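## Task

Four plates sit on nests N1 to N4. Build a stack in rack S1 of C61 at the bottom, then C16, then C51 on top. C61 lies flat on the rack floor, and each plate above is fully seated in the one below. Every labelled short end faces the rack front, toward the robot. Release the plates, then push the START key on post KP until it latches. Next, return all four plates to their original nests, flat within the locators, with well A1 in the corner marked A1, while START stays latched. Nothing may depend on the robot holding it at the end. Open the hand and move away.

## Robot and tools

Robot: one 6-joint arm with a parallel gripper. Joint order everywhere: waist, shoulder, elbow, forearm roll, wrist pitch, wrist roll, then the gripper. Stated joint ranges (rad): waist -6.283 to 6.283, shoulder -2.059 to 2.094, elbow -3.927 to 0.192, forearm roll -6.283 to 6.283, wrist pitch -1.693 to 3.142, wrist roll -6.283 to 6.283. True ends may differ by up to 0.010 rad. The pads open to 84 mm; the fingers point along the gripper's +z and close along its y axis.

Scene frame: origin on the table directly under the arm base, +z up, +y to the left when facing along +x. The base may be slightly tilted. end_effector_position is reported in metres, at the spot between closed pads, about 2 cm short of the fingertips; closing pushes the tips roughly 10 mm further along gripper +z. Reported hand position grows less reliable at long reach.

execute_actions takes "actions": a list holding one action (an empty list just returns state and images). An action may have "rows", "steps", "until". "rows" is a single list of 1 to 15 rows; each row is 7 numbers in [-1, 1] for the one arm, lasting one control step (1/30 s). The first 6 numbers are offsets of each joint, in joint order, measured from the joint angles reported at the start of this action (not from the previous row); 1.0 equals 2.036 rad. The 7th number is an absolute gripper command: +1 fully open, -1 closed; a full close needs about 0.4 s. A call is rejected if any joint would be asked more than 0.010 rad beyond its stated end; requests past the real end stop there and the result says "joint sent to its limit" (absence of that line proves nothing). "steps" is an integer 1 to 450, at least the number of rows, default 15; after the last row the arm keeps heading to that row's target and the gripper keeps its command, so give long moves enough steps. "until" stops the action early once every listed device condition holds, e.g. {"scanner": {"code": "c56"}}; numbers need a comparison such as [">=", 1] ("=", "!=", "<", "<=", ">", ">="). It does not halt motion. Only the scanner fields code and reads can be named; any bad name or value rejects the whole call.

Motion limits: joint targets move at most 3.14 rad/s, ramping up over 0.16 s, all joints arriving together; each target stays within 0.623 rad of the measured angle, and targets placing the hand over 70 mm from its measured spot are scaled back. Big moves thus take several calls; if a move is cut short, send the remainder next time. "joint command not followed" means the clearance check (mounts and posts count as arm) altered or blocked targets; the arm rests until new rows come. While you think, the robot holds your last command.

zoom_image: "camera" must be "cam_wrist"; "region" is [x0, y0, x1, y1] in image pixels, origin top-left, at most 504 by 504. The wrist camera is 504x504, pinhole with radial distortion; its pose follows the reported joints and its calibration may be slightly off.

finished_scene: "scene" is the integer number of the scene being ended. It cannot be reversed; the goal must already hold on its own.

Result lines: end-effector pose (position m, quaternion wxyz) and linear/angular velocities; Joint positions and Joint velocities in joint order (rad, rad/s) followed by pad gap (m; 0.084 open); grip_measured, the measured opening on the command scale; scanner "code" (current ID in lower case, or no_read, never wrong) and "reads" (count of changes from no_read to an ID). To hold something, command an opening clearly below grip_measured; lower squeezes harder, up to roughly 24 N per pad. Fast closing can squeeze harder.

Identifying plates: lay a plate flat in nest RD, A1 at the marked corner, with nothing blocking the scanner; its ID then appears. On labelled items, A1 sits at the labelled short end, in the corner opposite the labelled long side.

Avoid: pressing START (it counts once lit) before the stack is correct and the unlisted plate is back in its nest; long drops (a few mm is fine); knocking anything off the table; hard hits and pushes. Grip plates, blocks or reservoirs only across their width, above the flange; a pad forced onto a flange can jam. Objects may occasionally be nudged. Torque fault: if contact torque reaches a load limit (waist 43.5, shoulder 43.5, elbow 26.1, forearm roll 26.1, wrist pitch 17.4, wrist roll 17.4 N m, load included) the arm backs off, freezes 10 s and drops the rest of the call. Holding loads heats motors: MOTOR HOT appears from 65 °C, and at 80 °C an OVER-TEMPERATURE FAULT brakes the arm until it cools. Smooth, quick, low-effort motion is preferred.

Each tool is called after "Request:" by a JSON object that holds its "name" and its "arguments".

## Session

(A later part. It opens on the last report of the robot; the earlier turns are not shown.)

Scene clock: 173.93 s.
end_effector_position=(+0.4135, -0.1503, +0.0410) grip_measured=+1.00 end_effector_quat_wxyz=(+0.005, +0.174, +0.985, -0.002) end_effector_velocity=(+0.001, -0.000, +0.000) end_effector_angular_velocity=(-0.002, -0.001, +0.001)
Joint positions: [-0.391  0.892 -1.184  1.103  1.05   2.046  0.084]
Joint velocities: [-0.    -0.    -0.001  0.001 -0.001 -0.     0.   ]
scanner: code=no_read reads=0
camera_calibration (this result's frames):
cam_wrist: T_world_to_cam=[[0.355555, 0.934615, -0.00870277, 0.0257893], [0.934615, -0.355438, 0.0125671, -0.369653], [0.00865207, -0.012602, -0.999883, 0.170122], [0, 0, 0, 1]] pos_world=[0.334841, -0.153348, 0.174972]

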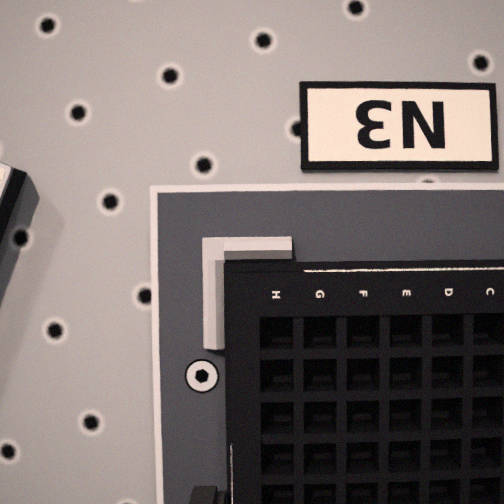

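Request:
{"name": "execute_actions", "arguments": {"actions": [{"rows":[[0,0,0,0,0,0,0.3]],"steps":15}]}}

Request:
{"name": "execute_actions", "arguments": {"actions": [{"rows":[[-0.028,-0.021,0,-0.034,0.024,0.013,0.3]],"steps":20}]}}

Request:
{"name": "execute_actions", "arguments": {"actions": [{"rows":[[-0.15,-0.09,-0.06,-0.16,0.145,0.07,0.3]],"steps":40}]}}

Scene clock: 176.37 s.
end_effector_position=(+0.4139, -0.1499, +0.0412) grip_measured=+0.94 end_effector_quat_wxyz=(+0.005, +0.174, +0.985, -0.002) end_effector_velocity=(-0.001, -0.000, -0.000) end_effector_angular_velocity=(-0.000, +0.001, -0.001)
Joint positions: [-0.391  0.891 -1.185  1.103  1.051  2.046  0.082]
Joint velocities: [ 0.     0.001  0.    -0.    -0.001 -0.     0.   ]
scanner: code=no_read reads=0
camera_calibration (this result's frames):
cam_wrist: T_world_to_cam=[[0.35488, 0.934878, -0.00790595, 0.0255601], [0.934867, -0.354767, 0.0128192, -0.369921], [0.00917959, -0.0119403, -0.999887, 0.170282], [0, 0, 0, 1]] pos_world=[0.335193, -0.153098, 0.175206]

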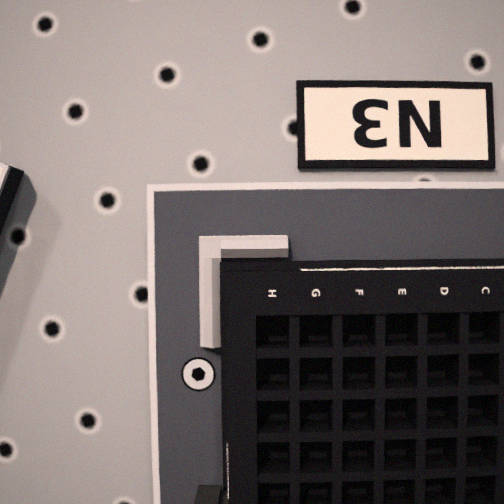

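Scene clock: 177.03 s.
end_effector_position=(+0.4145, -0.1460, +0.0716) grip_measured=+0.94 end_effector_quat_wxyz=(+0.003, +0.171, +0.985, +0.004) end_effector_velocity=(-0.000, +0.000, +0.000) end_effector_angular_velocity=(+0.001, -0.000, -0.001)
Joint positions: [-0.448  0.849 -1.185  1.034  1.1    2.072  0.082]
Joint velocities: [-0.001 -0.001  0.001 -0.     0.001  0.001 -0.   ]
scanner: code=no_read reads=0
camera_calibration (this result's frames):
cam_wrist: T_world_to_cam=[[0.349164, 0.937055, 0.00350102, 0.0238533], [0.937029, -0.349181, 0.00699571, -0.369112], [0.00777785, 0.000837909, -0.999969, 0.20314], [0, 0, 0, 1]] pos_world=[0.33596, -0.151409, 0.205633]

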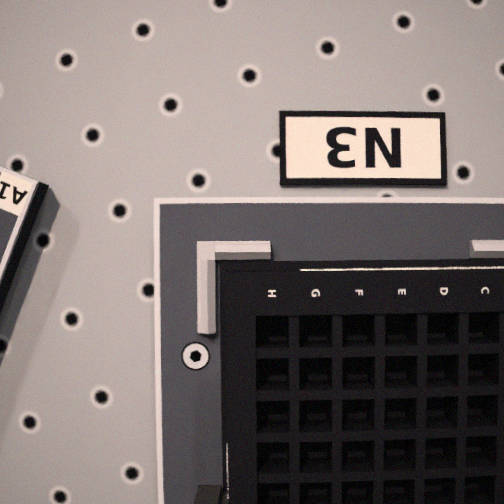

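Scene clock: 178.37 s.
end_effector_position=(+0.4007, -0.1355, +0.2567) grip_measured=+0.94 end_effector_quat_wxyz=(+0.002, +0.169, +0.986, -0.001) end_effector_velocity=(+0.000, +0.000, +0.000) end_effector_angular_velocity=(-0.001, -0.001, +0.001)
Joint positions: [-0.753  0.666 -1.307  0.708  1.395  2.215  0.082]
Joint velocities: [-0.    -0.    -0.001  0.001 -0.    -0.    -0.   ]
scanner: code=no_read reads=0
camera_calibration (this result's frames):
cam_wrist: T_world_to_cam=[[0.344624, 0.938711, -0.00745179, 0.0230454], [0.938728, -0.344567, 0.00793698, -0.354131], [0.00488289, -0.00973048, -0.999941, 0.388045], [0, 0, 0, 1]] pos_world=[0.322596, -0.139879, 0.391004]

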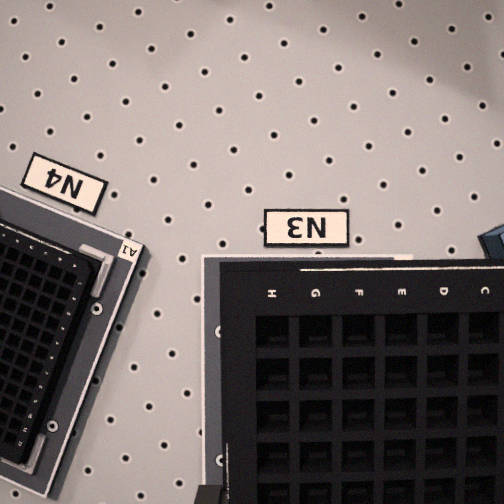

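Request:
{"name": "execute_actions", "arguments": {"actions": [{"rows":[[0.078,-0.208,0.083,0.043,0.055,-0.077,0.3]],"steps":40}]}}

Request:
{"name": "execute_actions", "arguments": {"actions": [{"rows":[[0.0445,-0.002,0.062,0.032,-0.064,-0.0145,0.3]],"steps":25}]}}

Scene clock: 182.17 s.
end_effector_position=(+0.4513, +0.0408, +0.2717) grip_measured=+0.94 end_effector_quat_wxyz=(+0.003, -0.037, +0.999, -0.001) end_effector_velocity=(-0.000, +0.000, -0.000) end_effector_angular_velocity=(+0.001, +0.000, -0.001)
Joint positions: [-0.594  0.242 -1.138  0.796  1.507  2.058  0.082]
Joint velocities: [ 0.    -0.     0.     0.     0.001  0.    -0.   ]
scanner: code=no_read reads=0
camera_calibration (this result's frames):
cam_wrist: T_world_to_cam=[[-0.0602625, 0.998159, -0.00691509, 0.0203655], [0.998138, 0.0603235, 0.00898926, -0.384624], [0.00938985, -0.00636051, -0.999936, 0.402297], [0, 0, 0, 1]] pos_world=[0.381357, 0.00543265, 0.405869]

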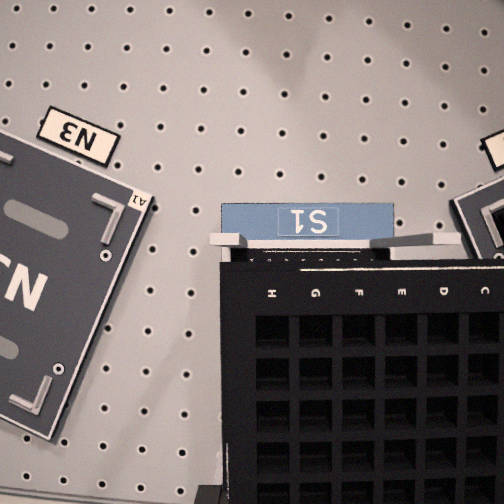

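Scene clock: 183.00 s.
end_effector_position=(+0.4444, +0.0359, +0.2141) grip_measured=+0.94 end_effector_quat_wxyz=(+0.002, -0.029, +1.000, -0.000) end_effector_velocity=(-0.000, +0.000, -0.000) end_effector_angular_velocity=(+0.001, +0.001, -0.000)
Joint positions: [-0.504  0.238 -1.012  0.861  1.377  2.028  0.082]
Joint velocities: [ 0.001  0.     0.001 -0.     0.001  0.    -0.   ]
scanner: code=no_read reads=0
camera_calibration (this result's frames):
cam_wrist: T_world_to_cam=[[-0.0452486, 0.998957, -0.00612591, 0.0175996], [0.99895, 0.0452907, 0.00691415, -0.376319], [0.00718438, -0.00580663, -0.999957, 0.345741], [0, 0, 0, 1]] pos_world=[0.374236, 0.00147006, 0.348436]

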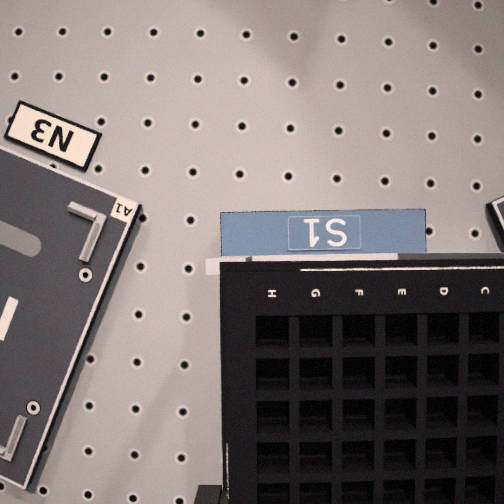

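Request:
{"name": "execute_actions", "arguments": {"actions": [{"rows":[[0.0093,0.006,0.0005,0.0076,-0.008,-0.004,0.3]],"steps":15}]}}

Scene clock: 185.10 s.
end_effector_position=(+0.4479, +0.0355, +0.2052) grip_measured=+0.94 end_effector_quat_wxyz=(+0.002, -0.032, +0.999, +0.001) end_effector_velocity=(-0.001, -0.000, -0.001) end_effector_angular_velocity=(+0.000, +0.002, -0.001)
Joint positions: [-0.485  0.25  -1.011  0.876  1.361  2.02   0.082]
Joint velocities: [ 0.001  0.001  0.001 -0.001 -0.     0.    -0.   ]
scanner: code=no_read reads=0
camera_calibration (this result's frames):
cam_wrist: T_world_to_cam=[[-0.0514686, 0.998668, -0.00353549, 0.0203485], [0.998647, 0.0514934, 0.00731616, -0.379908], [0.00748847, -0.00315415, -0.999967, 0.336617], [0, 0, 0, 1]] pos_world=[0.377921, 0.000303121, 0.339458]

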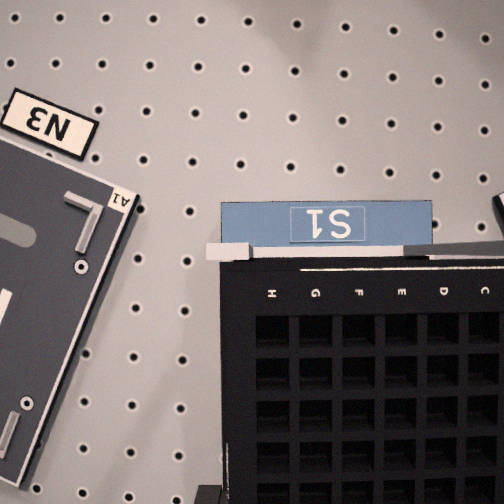

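Request:
{"name": "execute_actions", "arguments": {"actions": [{"rows":[[0.0147,0.0027,0.0123,0.0133,-0.0196,-0.002,0.3]],"steps":20}]}}

Request:
{"name": "execute_actions", "arguments": {"actions": [{"rows":[[0.0287,0.0078,0.0206,0.028,-0.0305,-0.0142,0.3]],"steps":25}]}}

Scene clock: 188.10 s.
end_effector_position=(+0.4489, +0.0339, +0.1898) grip_measured=+0.94 end_effector_quat_wxyz=(+0.005, -0.028, +1.000, -0.001) end_effector_velocity=(-0.001, +0.000, -0.002) end_effector_angular_velocity=(+0.002, +0.002, -0.001)
Joint positions: [-0.456  0.256 -0.986  0.903  1.32   2.016  0.082]
Joint velocities: [ 0.003  0.001  0.002  0.001 -0.     0.     0.   ]
scanner: code=no_read reads=0
camera_calibration (this result's frames):
cam_wrist: T_world_to_cam=[[-0.0435259, 0.99902, -0.00800334, 0.0192243], [0.998965, 0.0436265, 0.0128551, -0.381566], [0.0131917, -0.00743553, -0.999885, 0.31873], [0, 0, 0, 1]] pos_world=[0.377803, -0.000189164, 0.323752]

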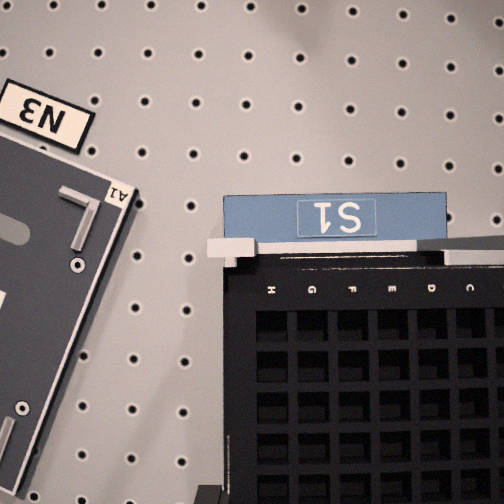

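Scene clock: 188.93 s.
end_effector_position=(+0.4481, +0.0340, +0.1586) grip_measured=+0.93 end_effector_quat_wxyz=(+0.007, -0.029, +1.000, +0.001) end_effector_velocity=(+0.000, -0.000, +0.000) end_effector_angular_velocity=(-0.002, -0.001, +0.000)
Joint positions: [-0.397  0.272 -0.944  0.96   1.258  1.987  0.081]
Joint velocities: [-0.    -0.    -0.    -0.    -0.002  0.    -0.   ]
scanner: code=no_read reads=0
camera_calibration (this result's frames):
cam_wrist: T_world_to_cam=[[-0.0459713, 0.998937, -0.00335502, 0.0192058], [0.998808, 0.04602, 0.0162675, -0.380924], [0.0164046, -0.00260319, -0.999862, 0.285909], [0, 0, 0, 1]] pos_world=[0.376663, -0.000911009, 0.292131]

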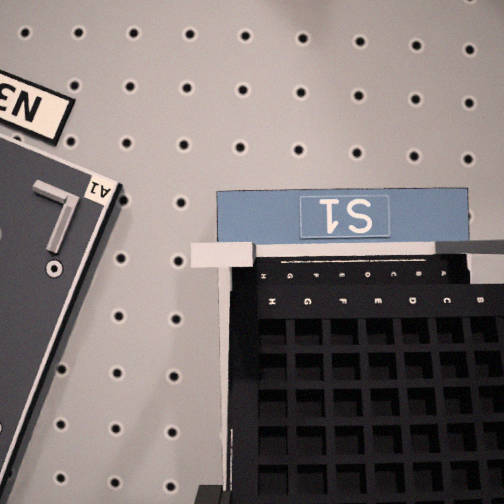

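Request:
{"name": "execute_actions", "arguments": {"actions": [{"rows":[[-0.002,-0.0064,0.009,0,-0.002,0,0.3]],"steps":15}]}}

Request:
{"name": "execute_actions", "arguments": {"actions": [{"rows":[[0.038,0.0135,0.0185,0.0335,-0.0385,-0.0145,0.3]],"steps":25}]}}

Request:
{"name": "execute_actions", "arguments": {"actions": [{"rows":[[0.034,0.0245,-0.007,0.0305,-0.021,-0.0125,0.3]],"steps":30}]}}

Scene clock: 191.27 s.
end_effector_position=(+0.4438, +0.0342, +0.1593) grip_measured=+0.93 end_effector_quat_wxyz=(+0.008, -0.026, +1.000, -0.000) end_effector_velocity=(-0.002, -0.000, -0.001) end_effector_angular_velocity=(+0.001, +0.003, -0.002)
Joint positions: [-0.401  0.258 -0.926  0.96   1.253  1.987  0.081]
Joint velocities: [ 0.001  0.001  0.003 -0.001 -0.    -0.     0.   ]
scanner: code=no_read reads=0
camera_calibration (this result's frames):
cam_wrist: T_world_to_cam=[[-0.0397299, 0.999192, -0.00601817, 0.0164541], [0.999017, 0.03984, 0.0194414, -0.377103], [0.0196655, -0.00523985, -0.999793, 0.285378], [0, 0, 0, 1]] pos_world=[0.371774, 0.0000783257, 0.29275]

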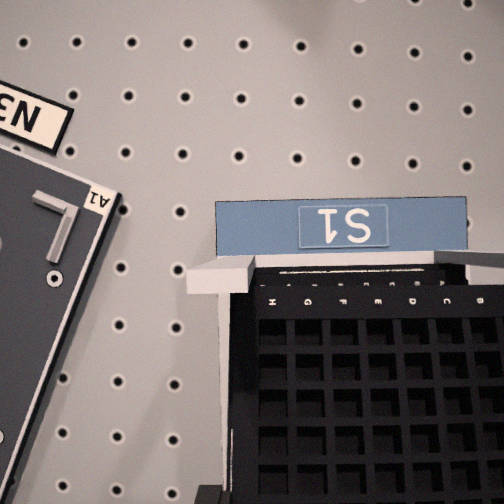

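Scene clock: 192.10 s.
end_effector_position=(+0.4423, +0.0332, +0.1220) grip_measured=+0.93 end_effector_quat_wxyz=(+0.007, -0.026, +1.000, -0.003) end_effector_velocity=(-0.001, -0.001, -0.000) end_effector_angular_velocity=(-0.002, +0.001, -0.003)
Joint positions: [-0.324  0.286 -0.889  1.029  1.175  1.958  0.081]
Joint velocities: [-0.001  0.002  0.001 -0.001 -0.003  0.     0.   ]
scanner: code=no_read reads=0
camera_calibration (this result's frames):
cam_wrist: T_world_to_cam=[[-0.0398455, 0.999137, -0.0117466, 0.0178978], [0.999056, 0.0400404, 0.0168522, -0.374495], [0.017308, -0.011064, -0.999789, 0.249331], [0, 0, 0, 1]] pos_world=[0.370539, -0.000128856, 0.255799]

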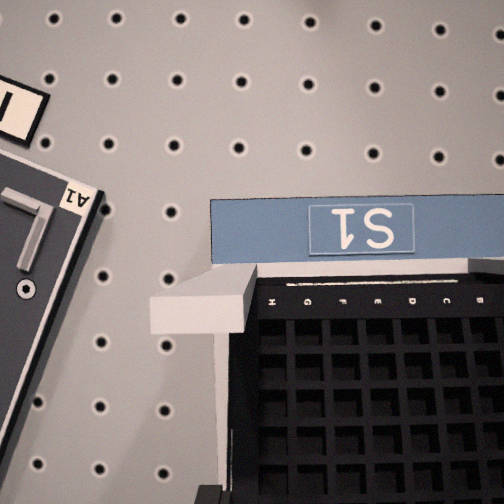

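Scene clock: 193.10 s.
end_effector_position=(+0.4493, +0.0342, +0.0910) grip_measured=+0.93 end_effector_quat_wxyz=(+0.005, -0.032, +0.999, +0.000) end_effector_velocity=(+0.001, +0.000, +0.000) end_effector_angular_velocity=(-0.000, -0.001, +0.001)
Joint positions: [-0.255  0.336 -0.902  1.09   1.132  1.932  0.082]
Joint velocities: [ 0.    -0.001 -0.     0.001 -0.    -0.    -0.   ]
scanner: code=no_read reads=0
camera_calibration (this result's frames):
cam_wrist: T_world_to_cam=[[-0.0509522, 0.998687, -0.00531907, 0.0211804], [0.998623, 0.051014, 0.0122274, -0.380835], [0.0124827, -0.00468874, -0.999911, 0.22015], [0, 0, 0, 1]] pos_world=[0.378642, -0.000692438, 0.2249]

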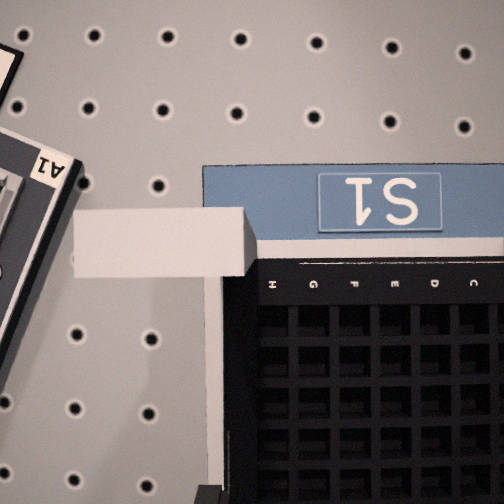

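Descend ~12 mm more.

Request:
{"name": "execute_actions", "arguments": {"actions": [{"rows":[[0.013,0.006,0.0035,0.013,-0.0105,-0.0053,0.3]],"steps":30}]}}

Scene clock: 194.80 s.
end_effector_position=(+0.4499, +0.0342, +0.0807) grip_measured=+0.94 end_effector_quat_wxyz=(+0.007, -0.032, +0.999, -0.001) end_effector_velocity=(-0.001, -0.000, -0.001) end_effector_angular_velocity=(+0.001, +0.003, -0.002)
Joint positions: [-0.232  0.347 -0.897  1.117  1.111  1.921  0.082]
Joint velocities: [-0.     0.001  0.001 -0.001  0.001  0.     0.   ]
scanner: code=no_read reads=0
camera_calibration (this result's frames):
cam_wrist: T_world_to_cam=[[-0.0504268, 0.998703, -0.00700321, 0.0210515], [0.998589, 0.0505354, 0.0163193, -0.381536], [0.0166521, -0.0061704, -0.999842, 0.207985], [0, 0, 0, 1]] pos_world=[0.378596, -0.000459729, 0.214326]

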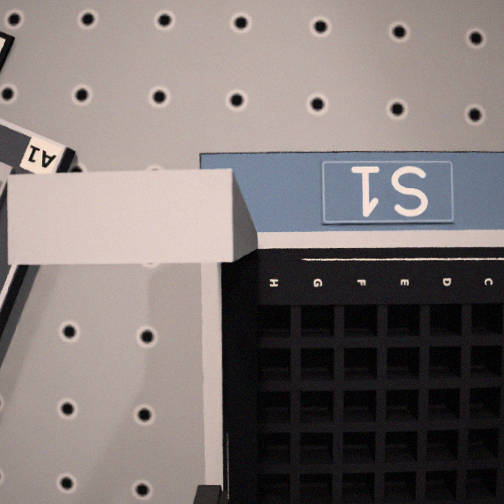

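Request:
{"name": "execute_actions", "arguments": {"actions": [{"rows":[[-0.002,-0.001,0,-0.003,0.003,0.001,1]],"steps":15}]}}

Request:
{"name": "execute_actions", "arguments": {"actions": [{"rows":[[-0.04,-0.021,-0.008,-0.041,0.033,0.017,1]],"steps":20}]}}

Request:
{"name": "execute_actions", "arguments": {"actions": [{"rows":[[-0.136,-0.03,-0.11,-0.114,0.159,0.05,1]],"steps":35}]}}

Scene clock: 197.07 s.
end_effector_position=(+0.4473, +0.0344, +0.0807) grip_measured=+1.00 end_effector_quat_wxyz=(+0.004, -0.030, +1.000, +0.001) end_effector_velocity=(-0.001, -0.000, +0.001) end_effector_angular_velocity=(+0.001, +0.000, -0.002)
Joint positions: [-0.235  0.347 -0.895  1.111  1.117  1.924  0.084]
Joint velocities: [-0.004 -0.003  0.002 -0.003  0.003  0.001  0.   ]
scanner: code=no_read reads=0
camera_calibration (this result's frames):
cam_wrist: T_world_to_cam=[[-0.0480585, 0.99884, -0.00284932, 0.0193446], [0.998795, 0.0480844, 0.00983774, -0.37846], [0.00996334, -0.0023731, -0.999948, 0.210991], [0, 0, 0, 1]] pos_world=[0.376832, -0.000623413, 0.214758]

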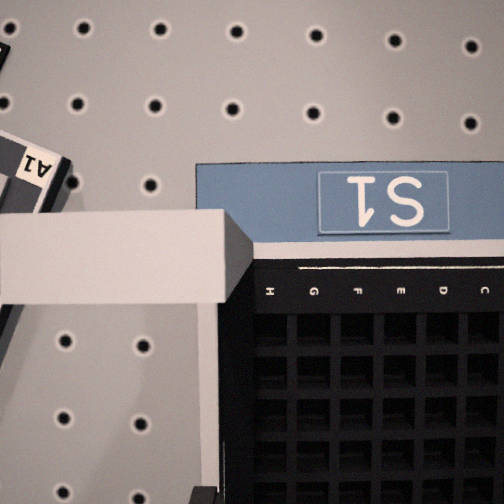

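Scene clock: 197.73 s.
end_effector_position=(+0.4464, +0.0340, +0.1188) grip_measured=+1.00 end_effector_quat_wxyz=(+0.003, -0.030, +1.000, +0.001) end_effector_velocity=(+0.002, -0.000, +0.002) end_effector_angular_velocity=(-0.002, -0.005, +0.002)
Joint positions: [-0.316  0.304 -0.911  1.028  1.185  1.958  0.084]
Joint velocities: [-0.002 -0.001 -0.003  0.001 -0.     0.     0.   ]
scanner: code=no_read reads=0
camera_calibration (this result's frames):
cam_wrist: T_world_to_cam=[[-0.0471031, 0.998885, -0.00309863, 0.0194369], [0.998858, 0.0471262, 0.00786459, -0.377674], [0.00800185, -0.00272465, -0.999964, 0.24994], [0, 0, 0, 1]] pos_world=[0.376158, -0.000935843, 0.252962]

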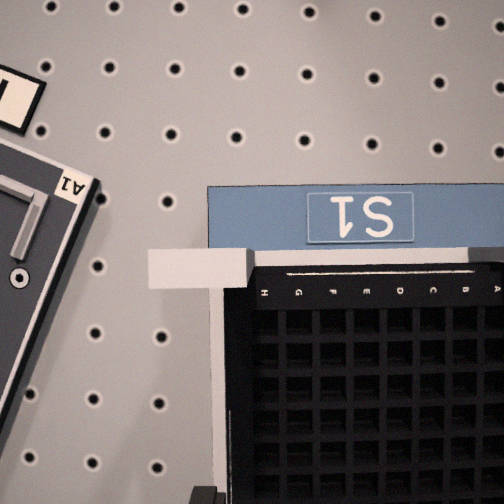

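Scene clock: 198.90 s.
end_effector_position=(+0.4501, +0.0408, +0.2699) grip_measured=+1.00 end_effector_quat_wxyz=(+0.002, -0.034, +0.999, +0.001) end_effector_velocity=(+0.001, -0.000, +0.001) end_effector_angular_velocity=(-0.002, -0.002, +0.000)
Joint positions: [-0.593  0.243 -1.135  0.796  1.508  2.06   0.084]
Joint velocities: [-0.001  0.    -0.001  0.    -0.002 -0.     0.   ]
scanner: code=no_read reads=0
camera_calibration (this result's frames):
cam_wrist: T_world_to_cam=[[-0.0557805, 0.998439, -0.00298807, 0.017175], [0.998425, 0.0557973, 0.00584366, -0.382485], [0.00600126, -0.0026574, -0.999978, 0.401961], [0, 0, 0, 1]] pos_world=[0.380428, 0.00526156, 0.404239]

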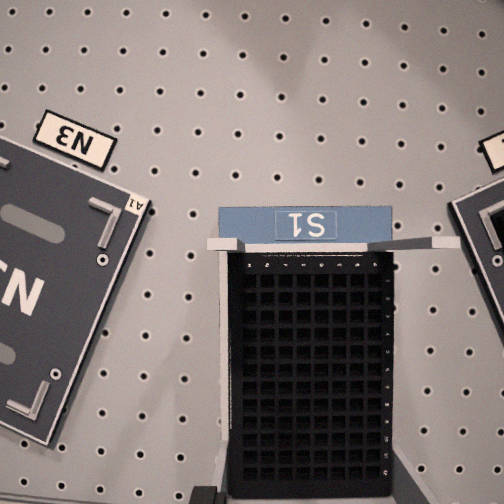

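Request:
{"name": "execute_actions", "arguments": {"actions": [{"rows":[[0.095,-0.272,0.188,0.0465,-0.005,-0.086,1]],"steps":40}]}}

Scene clock: 202.87 s.
end_effector_position=(+0.3975, +0.2012, +0.2211) grip_measured=+1.00 end_effector_quat_wxyz=(+0.003, -0.237, +0.972, -0.000) end_effector_velocity=(-0.000, -0.000, -0.000) end_effector_angular_velocity=(+0.000, +0.000, -0.001)
Joint positions: [-0.4   -0.31  -0.752  0.89   1.498  1.885  0.084]
Joint velocities: [ 0.    -0.     0.001 -0.    -0.     0.    -0.   ]
scanner: code=no_read reads=0
camera_calibration (this result's frames):
cam_wrist: T_world_to_cam=[[-0.44852, 0.893739, -0.00779448, 0.0321799], [0.893698, 0.448578, 0.00899394, -0.37675], [0.0115347, -0.00293195, -0.999929, 0.351676], [0, 0, 0, 1]] pos_world=[0.347078, 0.141273, 0.35529]

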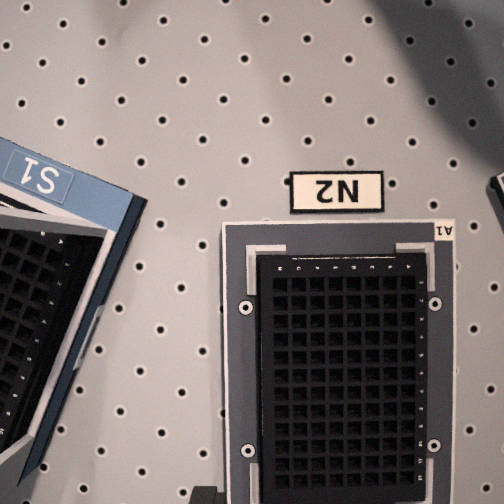

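Request:
{"name": "execute_actions", "arguments": {"actions": [{"rows":[[0.239,0.058,0.0873,0.1593,-0.2356,-0.0394,1]],"steps":45}]}}

Scene clock: 208.83 s.
end_effector_position=(+0.3968, +0.2069, +0.0515) grip_measured=+1.00 end_effector_quat_wxyz=(+0.004, -0.245, +0.969, -0.001) end_effector_velocity=(-0.000, -0.000, -0.000) end_effector_angular_velocity=(-0.000, +0.001, -0.001)
Joint positions: [ 0.087 -0.192 -0.574  1.214  1.019  1.805  0.084]
Joint velocities: [ 0.     0.     0.001  0.     0.    -0.     0.   ]
scanner: code=no_read reads=0
camera_calibration (this result's frames):
cam_wrist: T_world_to_cam=[[-0.464226, 0.885668, -0.00928292, 0.0334685], [0.885619, 0.464305, 0.0100129, -0.377196], [0.0131782, -0.0035729, -0.999907, 0.181677], [0, 0, 0, 1]] pos_world=[0.347195, 0.146141, 0.185748]

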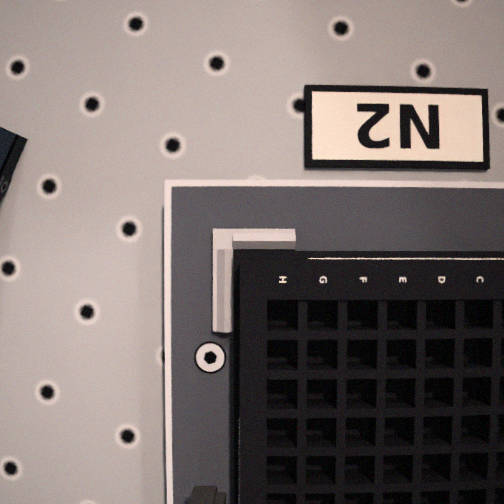

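Request:
{"name": "execute_actions", "arguments": {"actions": [{"rows":[[0.0013,-0.005,0.0046,0,0,0.007,1]],"steps":15}]}}

Request:
{"name": "execute_actions", "arguments": {"actions": [{"rows":[[0.0149,0.011,-0.0008,0.0157,-0.0142,-0.007,1]],"steps":20}]}}

Scene clock: 212.97 s.
end_effector_position=(+0.3937, +0.2079, +0.0513) grip_measured=+1.00 end_effector_quat_wxyz=(+0.003, -0.239, +0.971, -0.001) end_effector_velocity=(-0.000, +0.000, -0.000) end_effector_angular_velocity=(+0.001, +0.000, -0.000)
Joint positions: [ 0.09  -0.202 -0.565  1.214  1.019  1.819  0.084]
Joint velocities: [ 0.  0.  0.  0.  0. -0. -0.]
scanner: code=no_read reads=0
camera_calibration (this result's frames):
cam_wrist: T_world_to_cam=[[-0.453532, 0.891204, -0.00804394, 0.0256647], [0.891166, 0.453592, 0.00883721, -0.374909], [0.0115244, -0.00316052, -0.999929, 0.182083], [0, 0, 0, 1]] pos_world=[0.343647, 0.147759, 0.185589]

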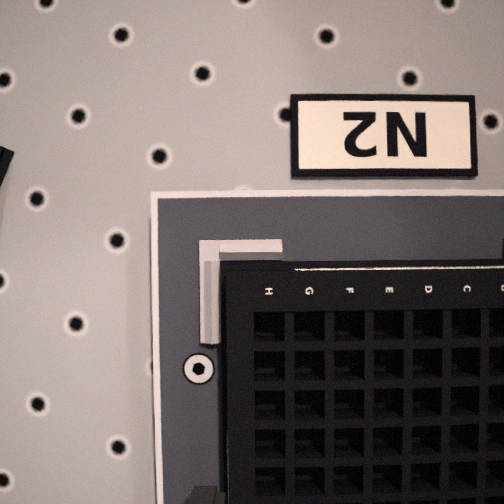

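Scene clock: 213.63 s.
end_effector_position=(+0.3943, +0.2073, +0.0406) grip_measured=+1.00 end_effector_quat_wxyz=(+0.005, -0.239, +0.971, -0.001) end_effector_velocity=(-0.000, -0.000, -0.000) end_effector_angular_velocity=(+0.000, +0.000, -0.001)
Joint positions: [ 0.12  -0.18  -0.567  1.246  0.99   1.805  0.084]
Joint velocities: [ 0.  0.  0.  0. -0.  0. -0.]
scanner: code=no_read reads=0
camera_calibration (this result's frames):
cam_wrist: T_world_to_cam=[[-0.451993, 0.891966, -0.00993406, 0.0257395], [0.891907, 0.452085, 0.0110136, -0.375066], [0.0143148, -0.00388221, -0.99989, 0.170425], [0, 0, 0, 1]] pos_world=[0.343719, 0.147265, 0.174793]

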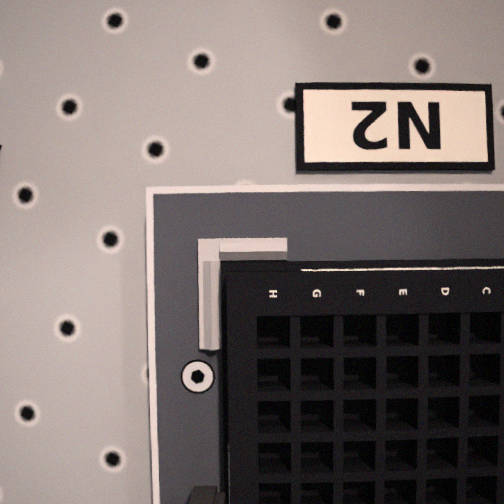

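Request:
{"name": "execute_actions", "arguments": {"actions": [{"rows":[[0,0,0,0,0,0,0.3]],"steps":15}]}}

Request:
{"name": "execute_actions", "arguments": {"actions": [{"rows":[[-0.03,-0.022,0.002,-0.031,0.028,0.014,0.3]],"steps":20}]}}

Request:
{"name": "execute_actions", "arguments": {"actions": [{"rows":[[-0.255,-0.045,-0.11,-0.16,0.255,0.03,0.3]],"steps":45}]}}

Scene clock: 215.50 s.
end_effector_position=(+0.3944, +0.2073, +0.0407) grip_measured=+0.94 end_effector_quat_wxyz=(+0.005, -0.239, +0.971, -0.001) end_effector_velocity=(+0.000, +0.000, +0.000) end_effector_angular_velocity=(+0.001, -0.000, +0.001)
Joint positions: [ 0.12  -0.18  -0.567  1.246  0.99   1.805  0.082]
Joint velocities: [ 0.    -0.    -0.001  0.     0.001 -0.     0.   ]
scanner: code=no_read reads=0
camera_calibration (this result's frames):
cam_wrist: T_world_to_cam=[[-0.452073, 0.891924, -0.0100356, 0.0257903], [0.891863, 0.452168, 0.0111902, -0.375157], [0.0145186, -0.00389156, -0.999887, 0.17041], [0, 0, 0, 1]] pos_world=[0.343774, 0.147294, 0.174848]

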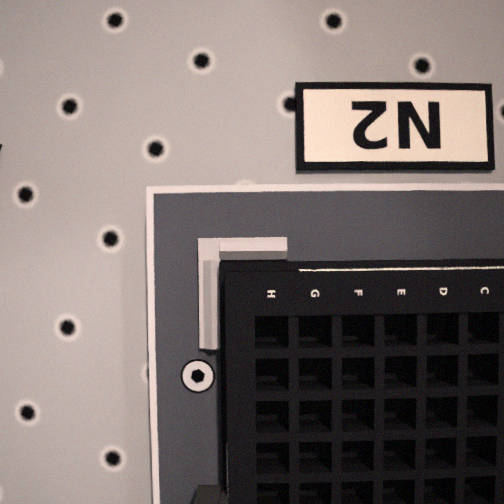

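Scene clock: 216.17 s.
end_effector_position=(+0.3926, +0.2079, +0.0621) grip_measured=+0.94 end_effector_quat_wxyz=(+0.002, -0.239, +0.971, -0.001) end_effector_velocity=(+0.001, +0.000, +0.001) end_effector_angular_velocity=(-0.001, -0.002, +0.001)
Joint positions: [ 0.059 -0.225 -0.563  1.183  1.047  1.833  0.082]
Joint velocities: [-0.001 -0.001 -0.001 -0.    -0.001  0.    -0.   ]
scanner: code=no_read reads=0
camera_calibration (this result's frames):
cam_wrist: T_world_to_cam=[[-0.453323, 0.891311, -0.00798941, 0.0251542], [0.891298, 0.453373, 0.00637536, -0.37387], [0.00930461, -0.00423085, -0.999948, 0.193921], [0, 0, 0, 1]] pos_world=[0.342828, 0.147903, 0.196496]

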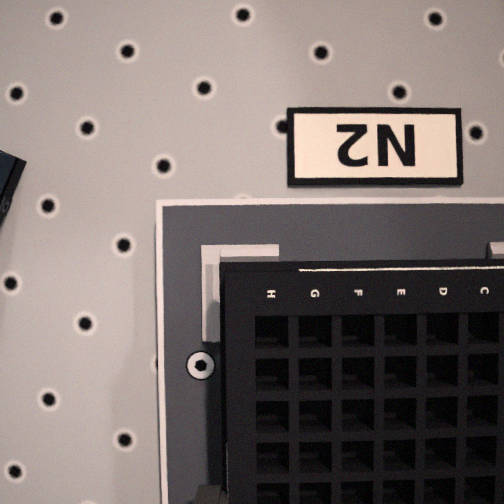

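Scene clock: 217.67 s.
end_effector_position=(+0.3924, +0.2017, +0.2435) grip_measured=+0.94 end_effector_quat_wxyz=(+0.001, -0.231, +0.973, -0.001) end_effector_velocity=(-0.000, +0.000, -0.000) end_effector_angular_velocity=(+0.001, +0.001, -0.000)
Joint positions: [-0.46  -0.316 -0.787  0.858  1.566  1.894  0.082]
Joint velocities: [-0.     0.    -0.    -0.     0.001 -0.     0.   ]
scanner: code=no_read reads=0
camera_calibration (this result's frames):
cam_wrist: T_world_to_cam=[[-0.437332, 0.899258, -0.00870705, 0.0244104], [0.899263, 0.437382, 0.00492019, -0.371548], [0.00823282, -0.00567817, -0.99995, 0.376008], [0, 0, 0, 1]] pos_world=[0.341699, 0.142692, 0.37803]

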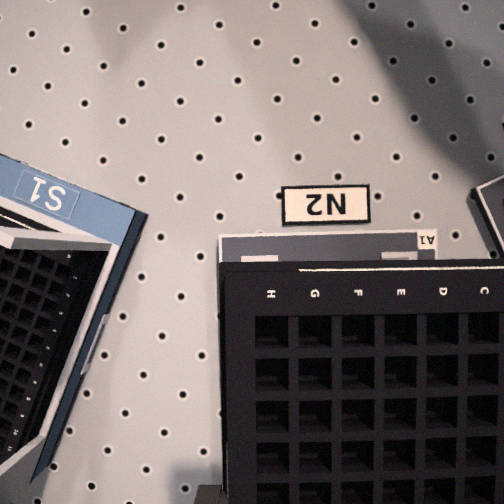

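Request:
{"name": "execute_actions", "arguments": {"actions": [{"rows":[[-0.066,0.274,-0.172,-0.03,-0.029,0.08,0.3]],"steps":40}]}}

Request:
{"name": "execute_actions", "arguments": {"actions": [{"rows":[[0.053,0.003,0.064,0.039,-0.072,-0.022,0.3]],"steps":25}]}}

Scene clock: 220.70 s.
end_effector_position=(+0.4513, +0.0409, +0.2718) grip_measured=+0.94 end_effector_quat_wxyz=(+0.004, -0.037, +0.999, -0.000) end_effector_velocity=(+0.000, +0.000, +0.000) end_effector_angular_velocity=(+0.001, +0.000, +0.001)
Joint positions: [-0.595  0.241 -1.137  0.797  1.507  2.057  0.082]
Joint velocities: [-0.     0.    -0.001  0.     0.001 -0.    -0.   ]
scanner: code=no_read reads=0
camera_calibration (this result's frames):
cam_wrist: T_world_to_cam=[[-0.0603644, 0.998154, -0.00664031, 0.0202368], [0.998119, 0.0604309, 0.0103273, -0.384937], [0.0107095, -0.00600442, -0.999925, 0.401775], [0, 0, 0, 1]] pos_world=[0.381132, 0.00547504, 0.405854]

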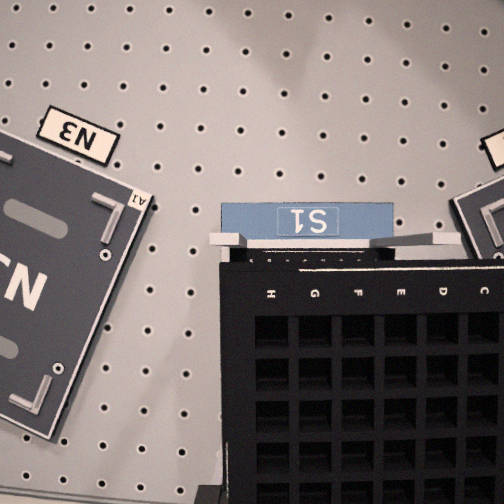

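Scene clock: 221.53 s.
end_effector_position=(+0.4467, +0.0354, +0.2056) grip_measured=+0.94 end_effector_quat_wxyz=(+0.003, -0.035, +0.999, +0.001) end_effector_velocity=(-0.001, +0.000, -0.001) end_effector_angular_velocity=(+0.001, +0.002, -0.001)
Joint positions: [-0.487  0.247 -1.006  0.876  1.36   2.012  0.082]
Joint velocities: [ 0.001  0.001  0.001 -0.     0.    -0.     0.   ]
scanner: code=no_read reads=0
camera_calibration (this result's frames):
cam_wrist: T_world_to_cam=[[-0.0570526, 0.998365, -0.00363341, 0.0229391], [0.998335, 0.0570812, 0.00833148, -0.378982], [0.00852525, -0.00315202, -0.999959, 0.336476], [0, 0, 0, 1]] pos_world=[0.376791, -0.000208292, 0.339703]

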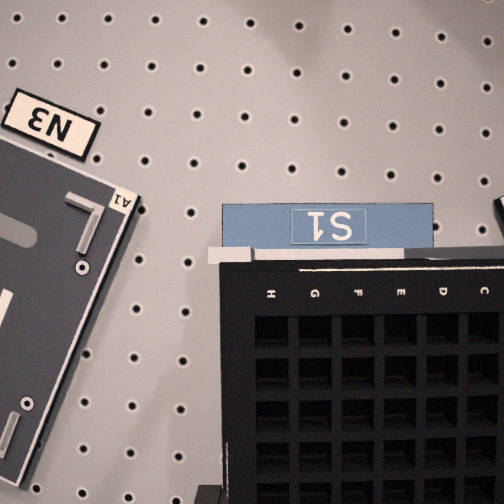

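Request:
{"name": "execute_actions", "arguments": {"actions": [{"rows":[[0.0147,0.0027,0.0123,0.0133,-0.0196,-0.005,0.3]],"steps":25}]}}

Scene clock: 223.23 s.
end_effector_position=(+0.4469, +0.0335, +0.1895) grip_measured=+0.93 end_effector_quat_wxyz=(+0.005, -0.033, +0.999, -0.001) end_effector_velocity=(+0.000, +0.000, +0.000) end_effector_angular_velocity=(+0.000, -0.000, +0.001)
Joint positions: [-0.457  0.254 -0.981  0.902  1.319  2.002  0.082]
Joint velocities: [ 0. -0. -0.  0.  0. -0. -0.]
scanner: code=no_read reads=0
camera_calibration (this result's frames):
cam_wrist: T_world_to_cam=[[-0.0540036, 0.998513, -0.00740399, 0.0241118], [0.998462, 0.0540911, 0.0121731, -0.379586], [0.0125555, -0.00673521, -0.999898, 0.318742], [0, 0, 0, 1]] pos_world=[0.376302, -0.001397, 0.323509]

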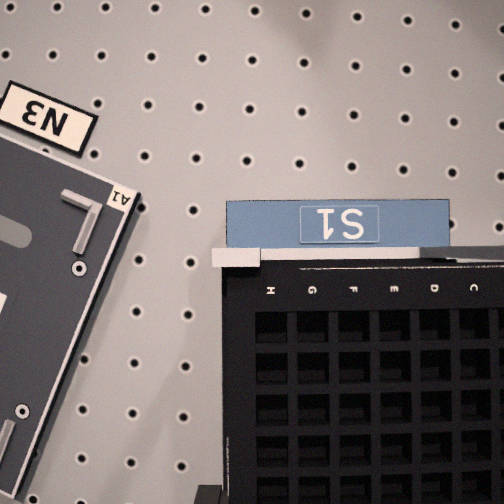

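Request:
{"name": "execute_actions", "arguments": {"actions": [{"rows":[[0.028,0.004,0.025,0.0285,-0.031,-0.011,0.3]],"steps":25}]}}

Scene clock: 224.83 s.
end_effector_position=(+0.4455, +0.0340, +0.1595) grip_measured=+0.93 end_effector_quat_wxyz=(+0.009, -0.031, +0.999, -0.001) end_effector_velocity=(-0.000, -0.000, -0.000) end_effector_angular_velocity=(-0.000, +0.000, -0.001)
Joint positions: [-0.4    0.261 -0.931  0.961  1.253  1.98   0.082]
Joint velocities: [ 0.     0.     0.001 -0.    -0.001  0.     0.   ]
scanner: code=no_read reads=0
camera_calibration (this result's frames):
cam_wrist: T_world_to_cam=[[-0.0488465, 0.998782, -0.00694935, 0.0208708], [0.998592, 0.048979, 0.0203717, -0.378994], [0.0206873, -0.00594448, -0.999768, 0.285114], [0, 0, 0, 1]] pos_world=[0.373582, -0.000587802, 0.292914]

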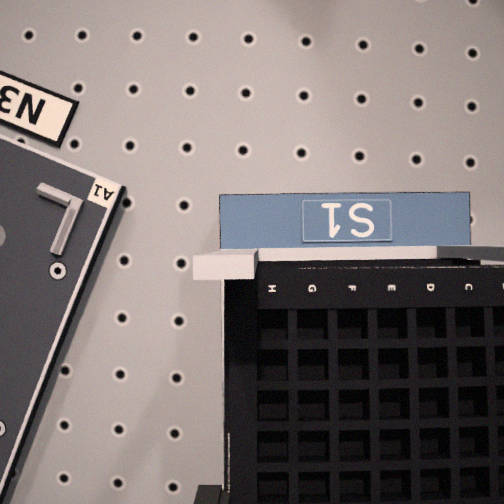

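Better. Go to z .12 pose, then z≈.092.

Request:
{"name": "execute_actions", "arguments": {"actions": [{"rows":[[0.041,0.021,0.01,0.033,-0.0335,-0.011,0.3]],"steps":25}]}}

Request:
{"name": "execute_actions", "arguments": {"actions": [{"rows":[[0.029,0.0155,0.0055,0.03,-0.0245,-0.0125,0.3]],"steps":35}]}}

Scene clock: 226.77 s.
end_effector_position=(+0.4459, +0.0339, +0.1186) grip_measured=+0.93 end_effector_quat_wxyz=(+0.003, -0.030, +1.000, +0.002) end_effector_velocity=(+0.001, -0.000, +0.001) end_effector_angular_velocity=(-0.001, -0.002, +0.001)
Joint positions: [-0.316  0.304 -0.91   1.028  1.185  1.958  0.082]
Joint velocities: [-0.    -0.    -0.001  0.001 -0.001  0.    -0.   ]
scanner: code=no_read reads=0
camera_calibration (this result's frames):
cam_wrist: T_world_to_cam=[[-0.0462541, 0.998926, -0.002532, 0.0190878], [0.998899, 0.0462724, 0.00772934, -0.377175], [0.00783821, -0.0021717, -0.999967, 0.249816], [0, 0, 0, 1]] pos_world=[0.375685, -0.00107196, 0.252771]

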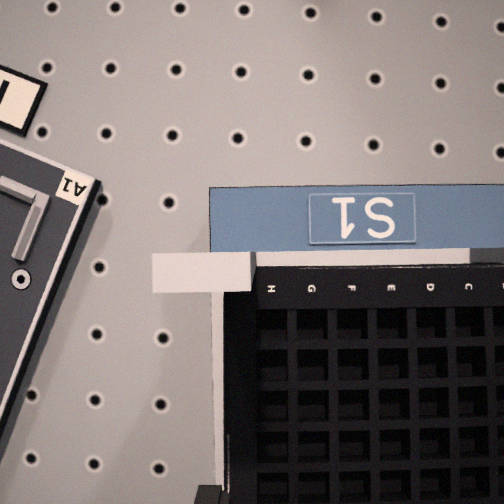

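Scene clock: 227.93 s.
end_effector_position=(+0.4480, +0.0334, +0.0929) grip_measured=+0.95 end_effector_quat_wxyz=(+0.006, -0.029, +1.000, +0.002) end_effector_velocity=(-0.000, -0.000, -0.000) end_effector_angular_velocity=(-0.001, +0.000, -0.001)
Joint positions: [-0.262  0.335 -0.899  1.089  1.136  1.932  0.082]
Joint velocities: [ 0.     0.001 -0.    -0.    -0.001  0.     0.   ]
scanner: code=no_read reads=0
camera_calibration (this result's frames):
cam_wrist: T_world_to_cam=[[-0.0460637, 0.998936, -0.00235583, 0.0195266], [0.99883, 0.0460933, 0.0146091, -0.37965], [0.0147022, -0.00168012, -0.999891, 0.221029], [0, 0, 0, 1]] pos_world=[0.376856, -0.00163516, 0.226597]

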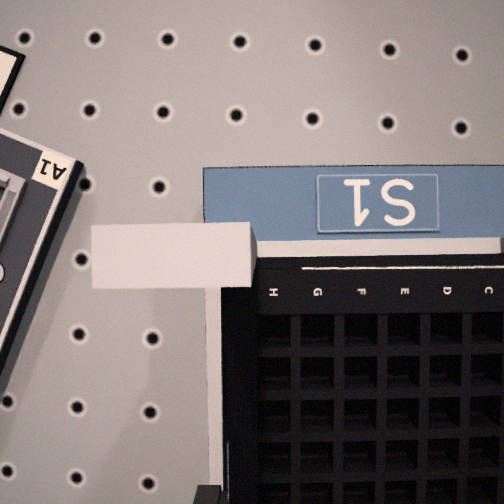

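Request:
{"name": "execute_actions", "arguments": {"actions": [{"rows":[[-0.002,-0.001,0,-0.003,0.003,0.001,1]],"steps":15}]}}

Request:
{"name": "execute_actions", "arguments": {"actions": [{"rows":[[-0.026,-0.015,-0.006,-0.027,0.021,0.012,1]],"steps":15}]}}

Request:
{"name": "execute_actions", "arguments": {"actions": [{"rows":[[-0.136,-0.03,-0.11,-0.114,0.159,0.05,1]],"steps":35}]}}

Request:
{"name": "execute_actions", "arguments": {"actions": [{"rows":[[-0.09,0.42,-0.315,0.074,0.2,0.347,1]],"steps":45}]}}

Scene clock: 231.27 s.
end_effector_position=(+0.4463, +0.0330, +0.0933) grip_measured=+1.00 end_effector_quat_wxyz=(+0.004, -0.029, +1.000, +0.002) end_effector_velocity=(+0.001, +0.001, +0.002) end_effector_angular_velocity=(-0.000, -0.000, +0.006)
Joint positions: [-0.265  0.335 -0.899  1.083  1.14   1.934  0.084]
Joint velocities: [-0.003 -0.005 -0.001 -0.004  0.004 -0.002  0.   ]
scanner: code=no_read reads=0
camera_calibration (this result's frames):
cam_wrist: T_world_to_cam=[[-0.0444546, 0.999011, -0.000665345, 0.0189106], [0.998964, 0.044459, 0.00976087, -0.377478], [0.00978079, -0.000230739, -0.999952, 0.223539], [0, 0, 0, 1]] pos_world=[0.375741, -0.00205807, 0.227226]

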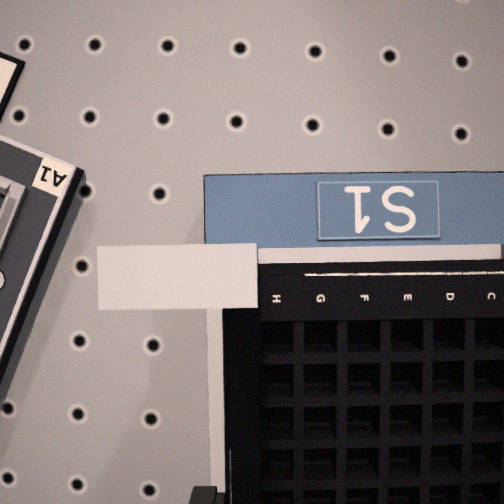

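Scene clock: 231.77 s.
end_effector_position=(+0.4461, +0.0334, +0.1188) grip_measured=+1.00 end_effector_quat_wxyz=(+0.003, -0.029, +1.000, +0.001) end_effector_velocity=(+0.005, -0.001, +0.005) end_effector_angular_velocity=(-0.009, -0.013, +0.006)
Joint positions: [-0.317  0.305 -0.91   1.028  1.184  1.958  0.084]
Joint velocities: [-0.004 -0.003 -0.008  0.001 -0.006  0.    -0.   ]
scanner: code=no_read reads=0
camera_calibration (this result's frames):
cam_wrist: T_world_to_cam=[[-0.0447019, 0.998995, -0.00330194, 0.0190174], [0.99896, 0.0447295, 0.00883363, -0.377425], [0.00897245, -0.00290363, -0.999956, 0.249482], [0, 0, 0, 1]] pos_world=[0.375644, -0.00139178, 0.252868]

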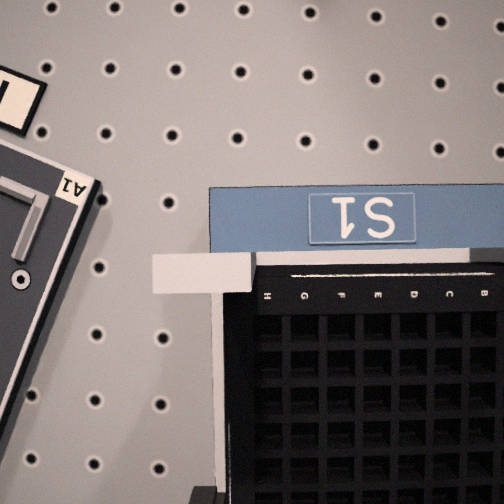

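Scene clock: 232.93 s.
end_effector_position=(+0.4499, +0.0402, +0.2698) grip_measured=+1.00 end_effector_quat_wxyz=(+0.002, -0.033, +0.999, +0.001) end_effector_velocity=(+0.000, -0.000, +0.000) end_effector_angular_velocity=(-0.001, -0.001, -0.000)
Joint positions: [-0.594  0.244 -1.134  0.796  1.507  2.06   0.084]
Joint velocities: [-0.001 -0.     0.    -0.    -0.001  0.    -0.   ]
scanner: code=no_read reads=0
camera_calibration (this result's frames):
cam_wrist: T_world_to_cam=[[-0.053779, 0.998549, -0.00265264, 0.0167514], [0.998526, 0.0537967, 0.00712744, -0.382596], [0.0072598, -0.00226543, -0.999971, 0.401287], [0, 0, 0, 1]] pos_world=[0.38002, 0.00476442, 0.404047]

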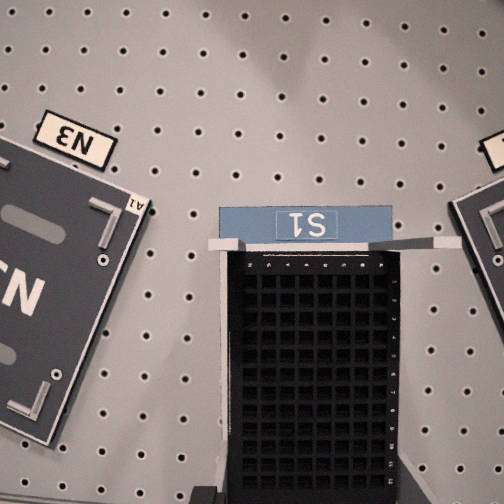

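Scene clock: 234.43 s.
end_effector_position=(+0.4497, -0.1141, +0.2425) grip_measured=+1.00 end_effector_quat_wxyz=(-0.066, +0.398, +0.877, +0.260) end_effector_velocity=(+0.000, -0.000, +0.000) end_effector_angular_velocity=(-0.001, -0.001, -0.000)
Joint positions: [-0.777  1.099 -1.775  0.947  1.915  2.767  0.084]
Joint velocities: [ 0.     0.    -0.     0.001 -0.001 -0.     0.   ]
scanner: code=no_read reads=0
camera_calibration (this result's frames):
cam_wrist: T_world_to_cam=[[0.741326, 0.542501, 0.395131, -0.335343], [0.665311, -0.671481, -0.326304, -0.225924], [0.0883031, 0.504783, -0.858718, 0.360721], [0, 0, 0, 1]] pos_world=[0.367055, -0.151865, 0.368542]

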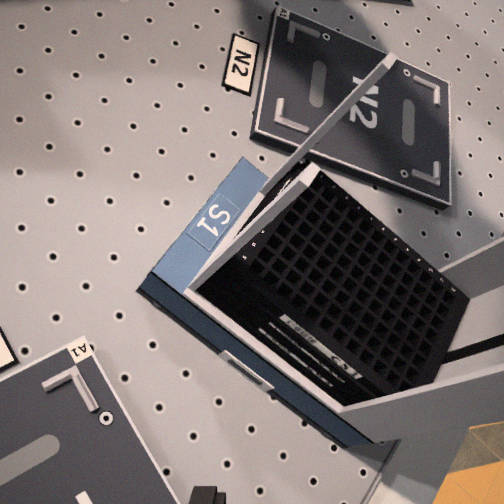

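Request:
{"name": "execute_actions", "arguments": {"actions": [{"rows":[[-0.176,-0.781,0.23,-0.078,0.3,-0.426,-1]],"steps":60}]}}

Request:
{"name": "execute_actions", "arguments": {"actions": [{"rows":[[0.671,-0.406,0.476,0.072,-0.372,0,-1]],"steps":60}]}}

Scene clock: 246.53 s.
end_effector_position=(+0.2551, +0.3668, +0.4478) grip_measured=-1.00 end_effector_quat_wxyz=(+0.002, -0.242, +0.970, +0.002) end_effector_velocity=(-0.000, +0.000, -0.000) end_effector_angular_velocity=(-0.000, +0.000, +0.000)
Joint positions: [-1.135 -0.491 -1.307  0.788  2.525  1.899  0.   ]
Joint velocities: [-0.    -0.001 -0.     0.     0.001  0.     0.   ]
scanner: code=no_read reads=0
camera_calibration (this result's frames):
cam_wrist: T_world_to_cam=[[-0.459021, 0.888421, -0.00270915, -0.175585], [0.888384, 0.459027, 0.00829141, -0.32793], [0.00860983, 0.00139916, -0.999962, 0.579707], [0, 0, 0, 1]] pos_world=[0.205739, 0.305711, 0.581929]

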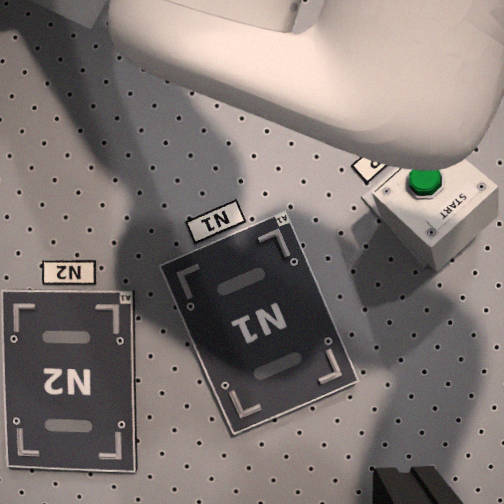

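Scene clock: 248.53 s.
end_effector_position=(+0.1184, +0.4006, +0.1420) grip_measured=-1.00 end_effector_quat_wxyz=(-0.158, -0.596, +0.777, +0.123) end_effector_velocity=(-0.000, -0.000, -0.000) end_effector_angular_velocity=(-0.000, +0.002, -0.001)
Joint positions: [ 0.231 -1.317 -0.338  0.935  1.768  1.899  0.   ]
Joint velocities: [ 0.    -0.     0.001  0.     0.001  0.     0.   ]
scanner: code=no_read reads=0
camera_calibration (this result's frames):
cam_wrist: T_world_to_cam=[[-0.88688, 0.270977, 0.374185, -0.0246526], [0.251272, 0.962578, -0.101521, -0.330173], [-0.387692, 0.00398507, -0.92178, 0.309844], [0, 0, 0, 1]] pos_world=[0.181224, 0.323263, 0.261313]

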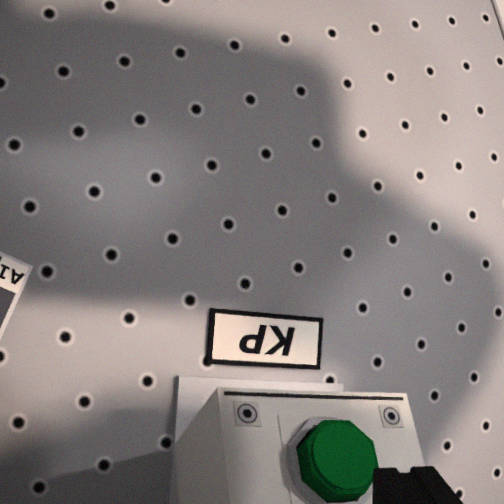

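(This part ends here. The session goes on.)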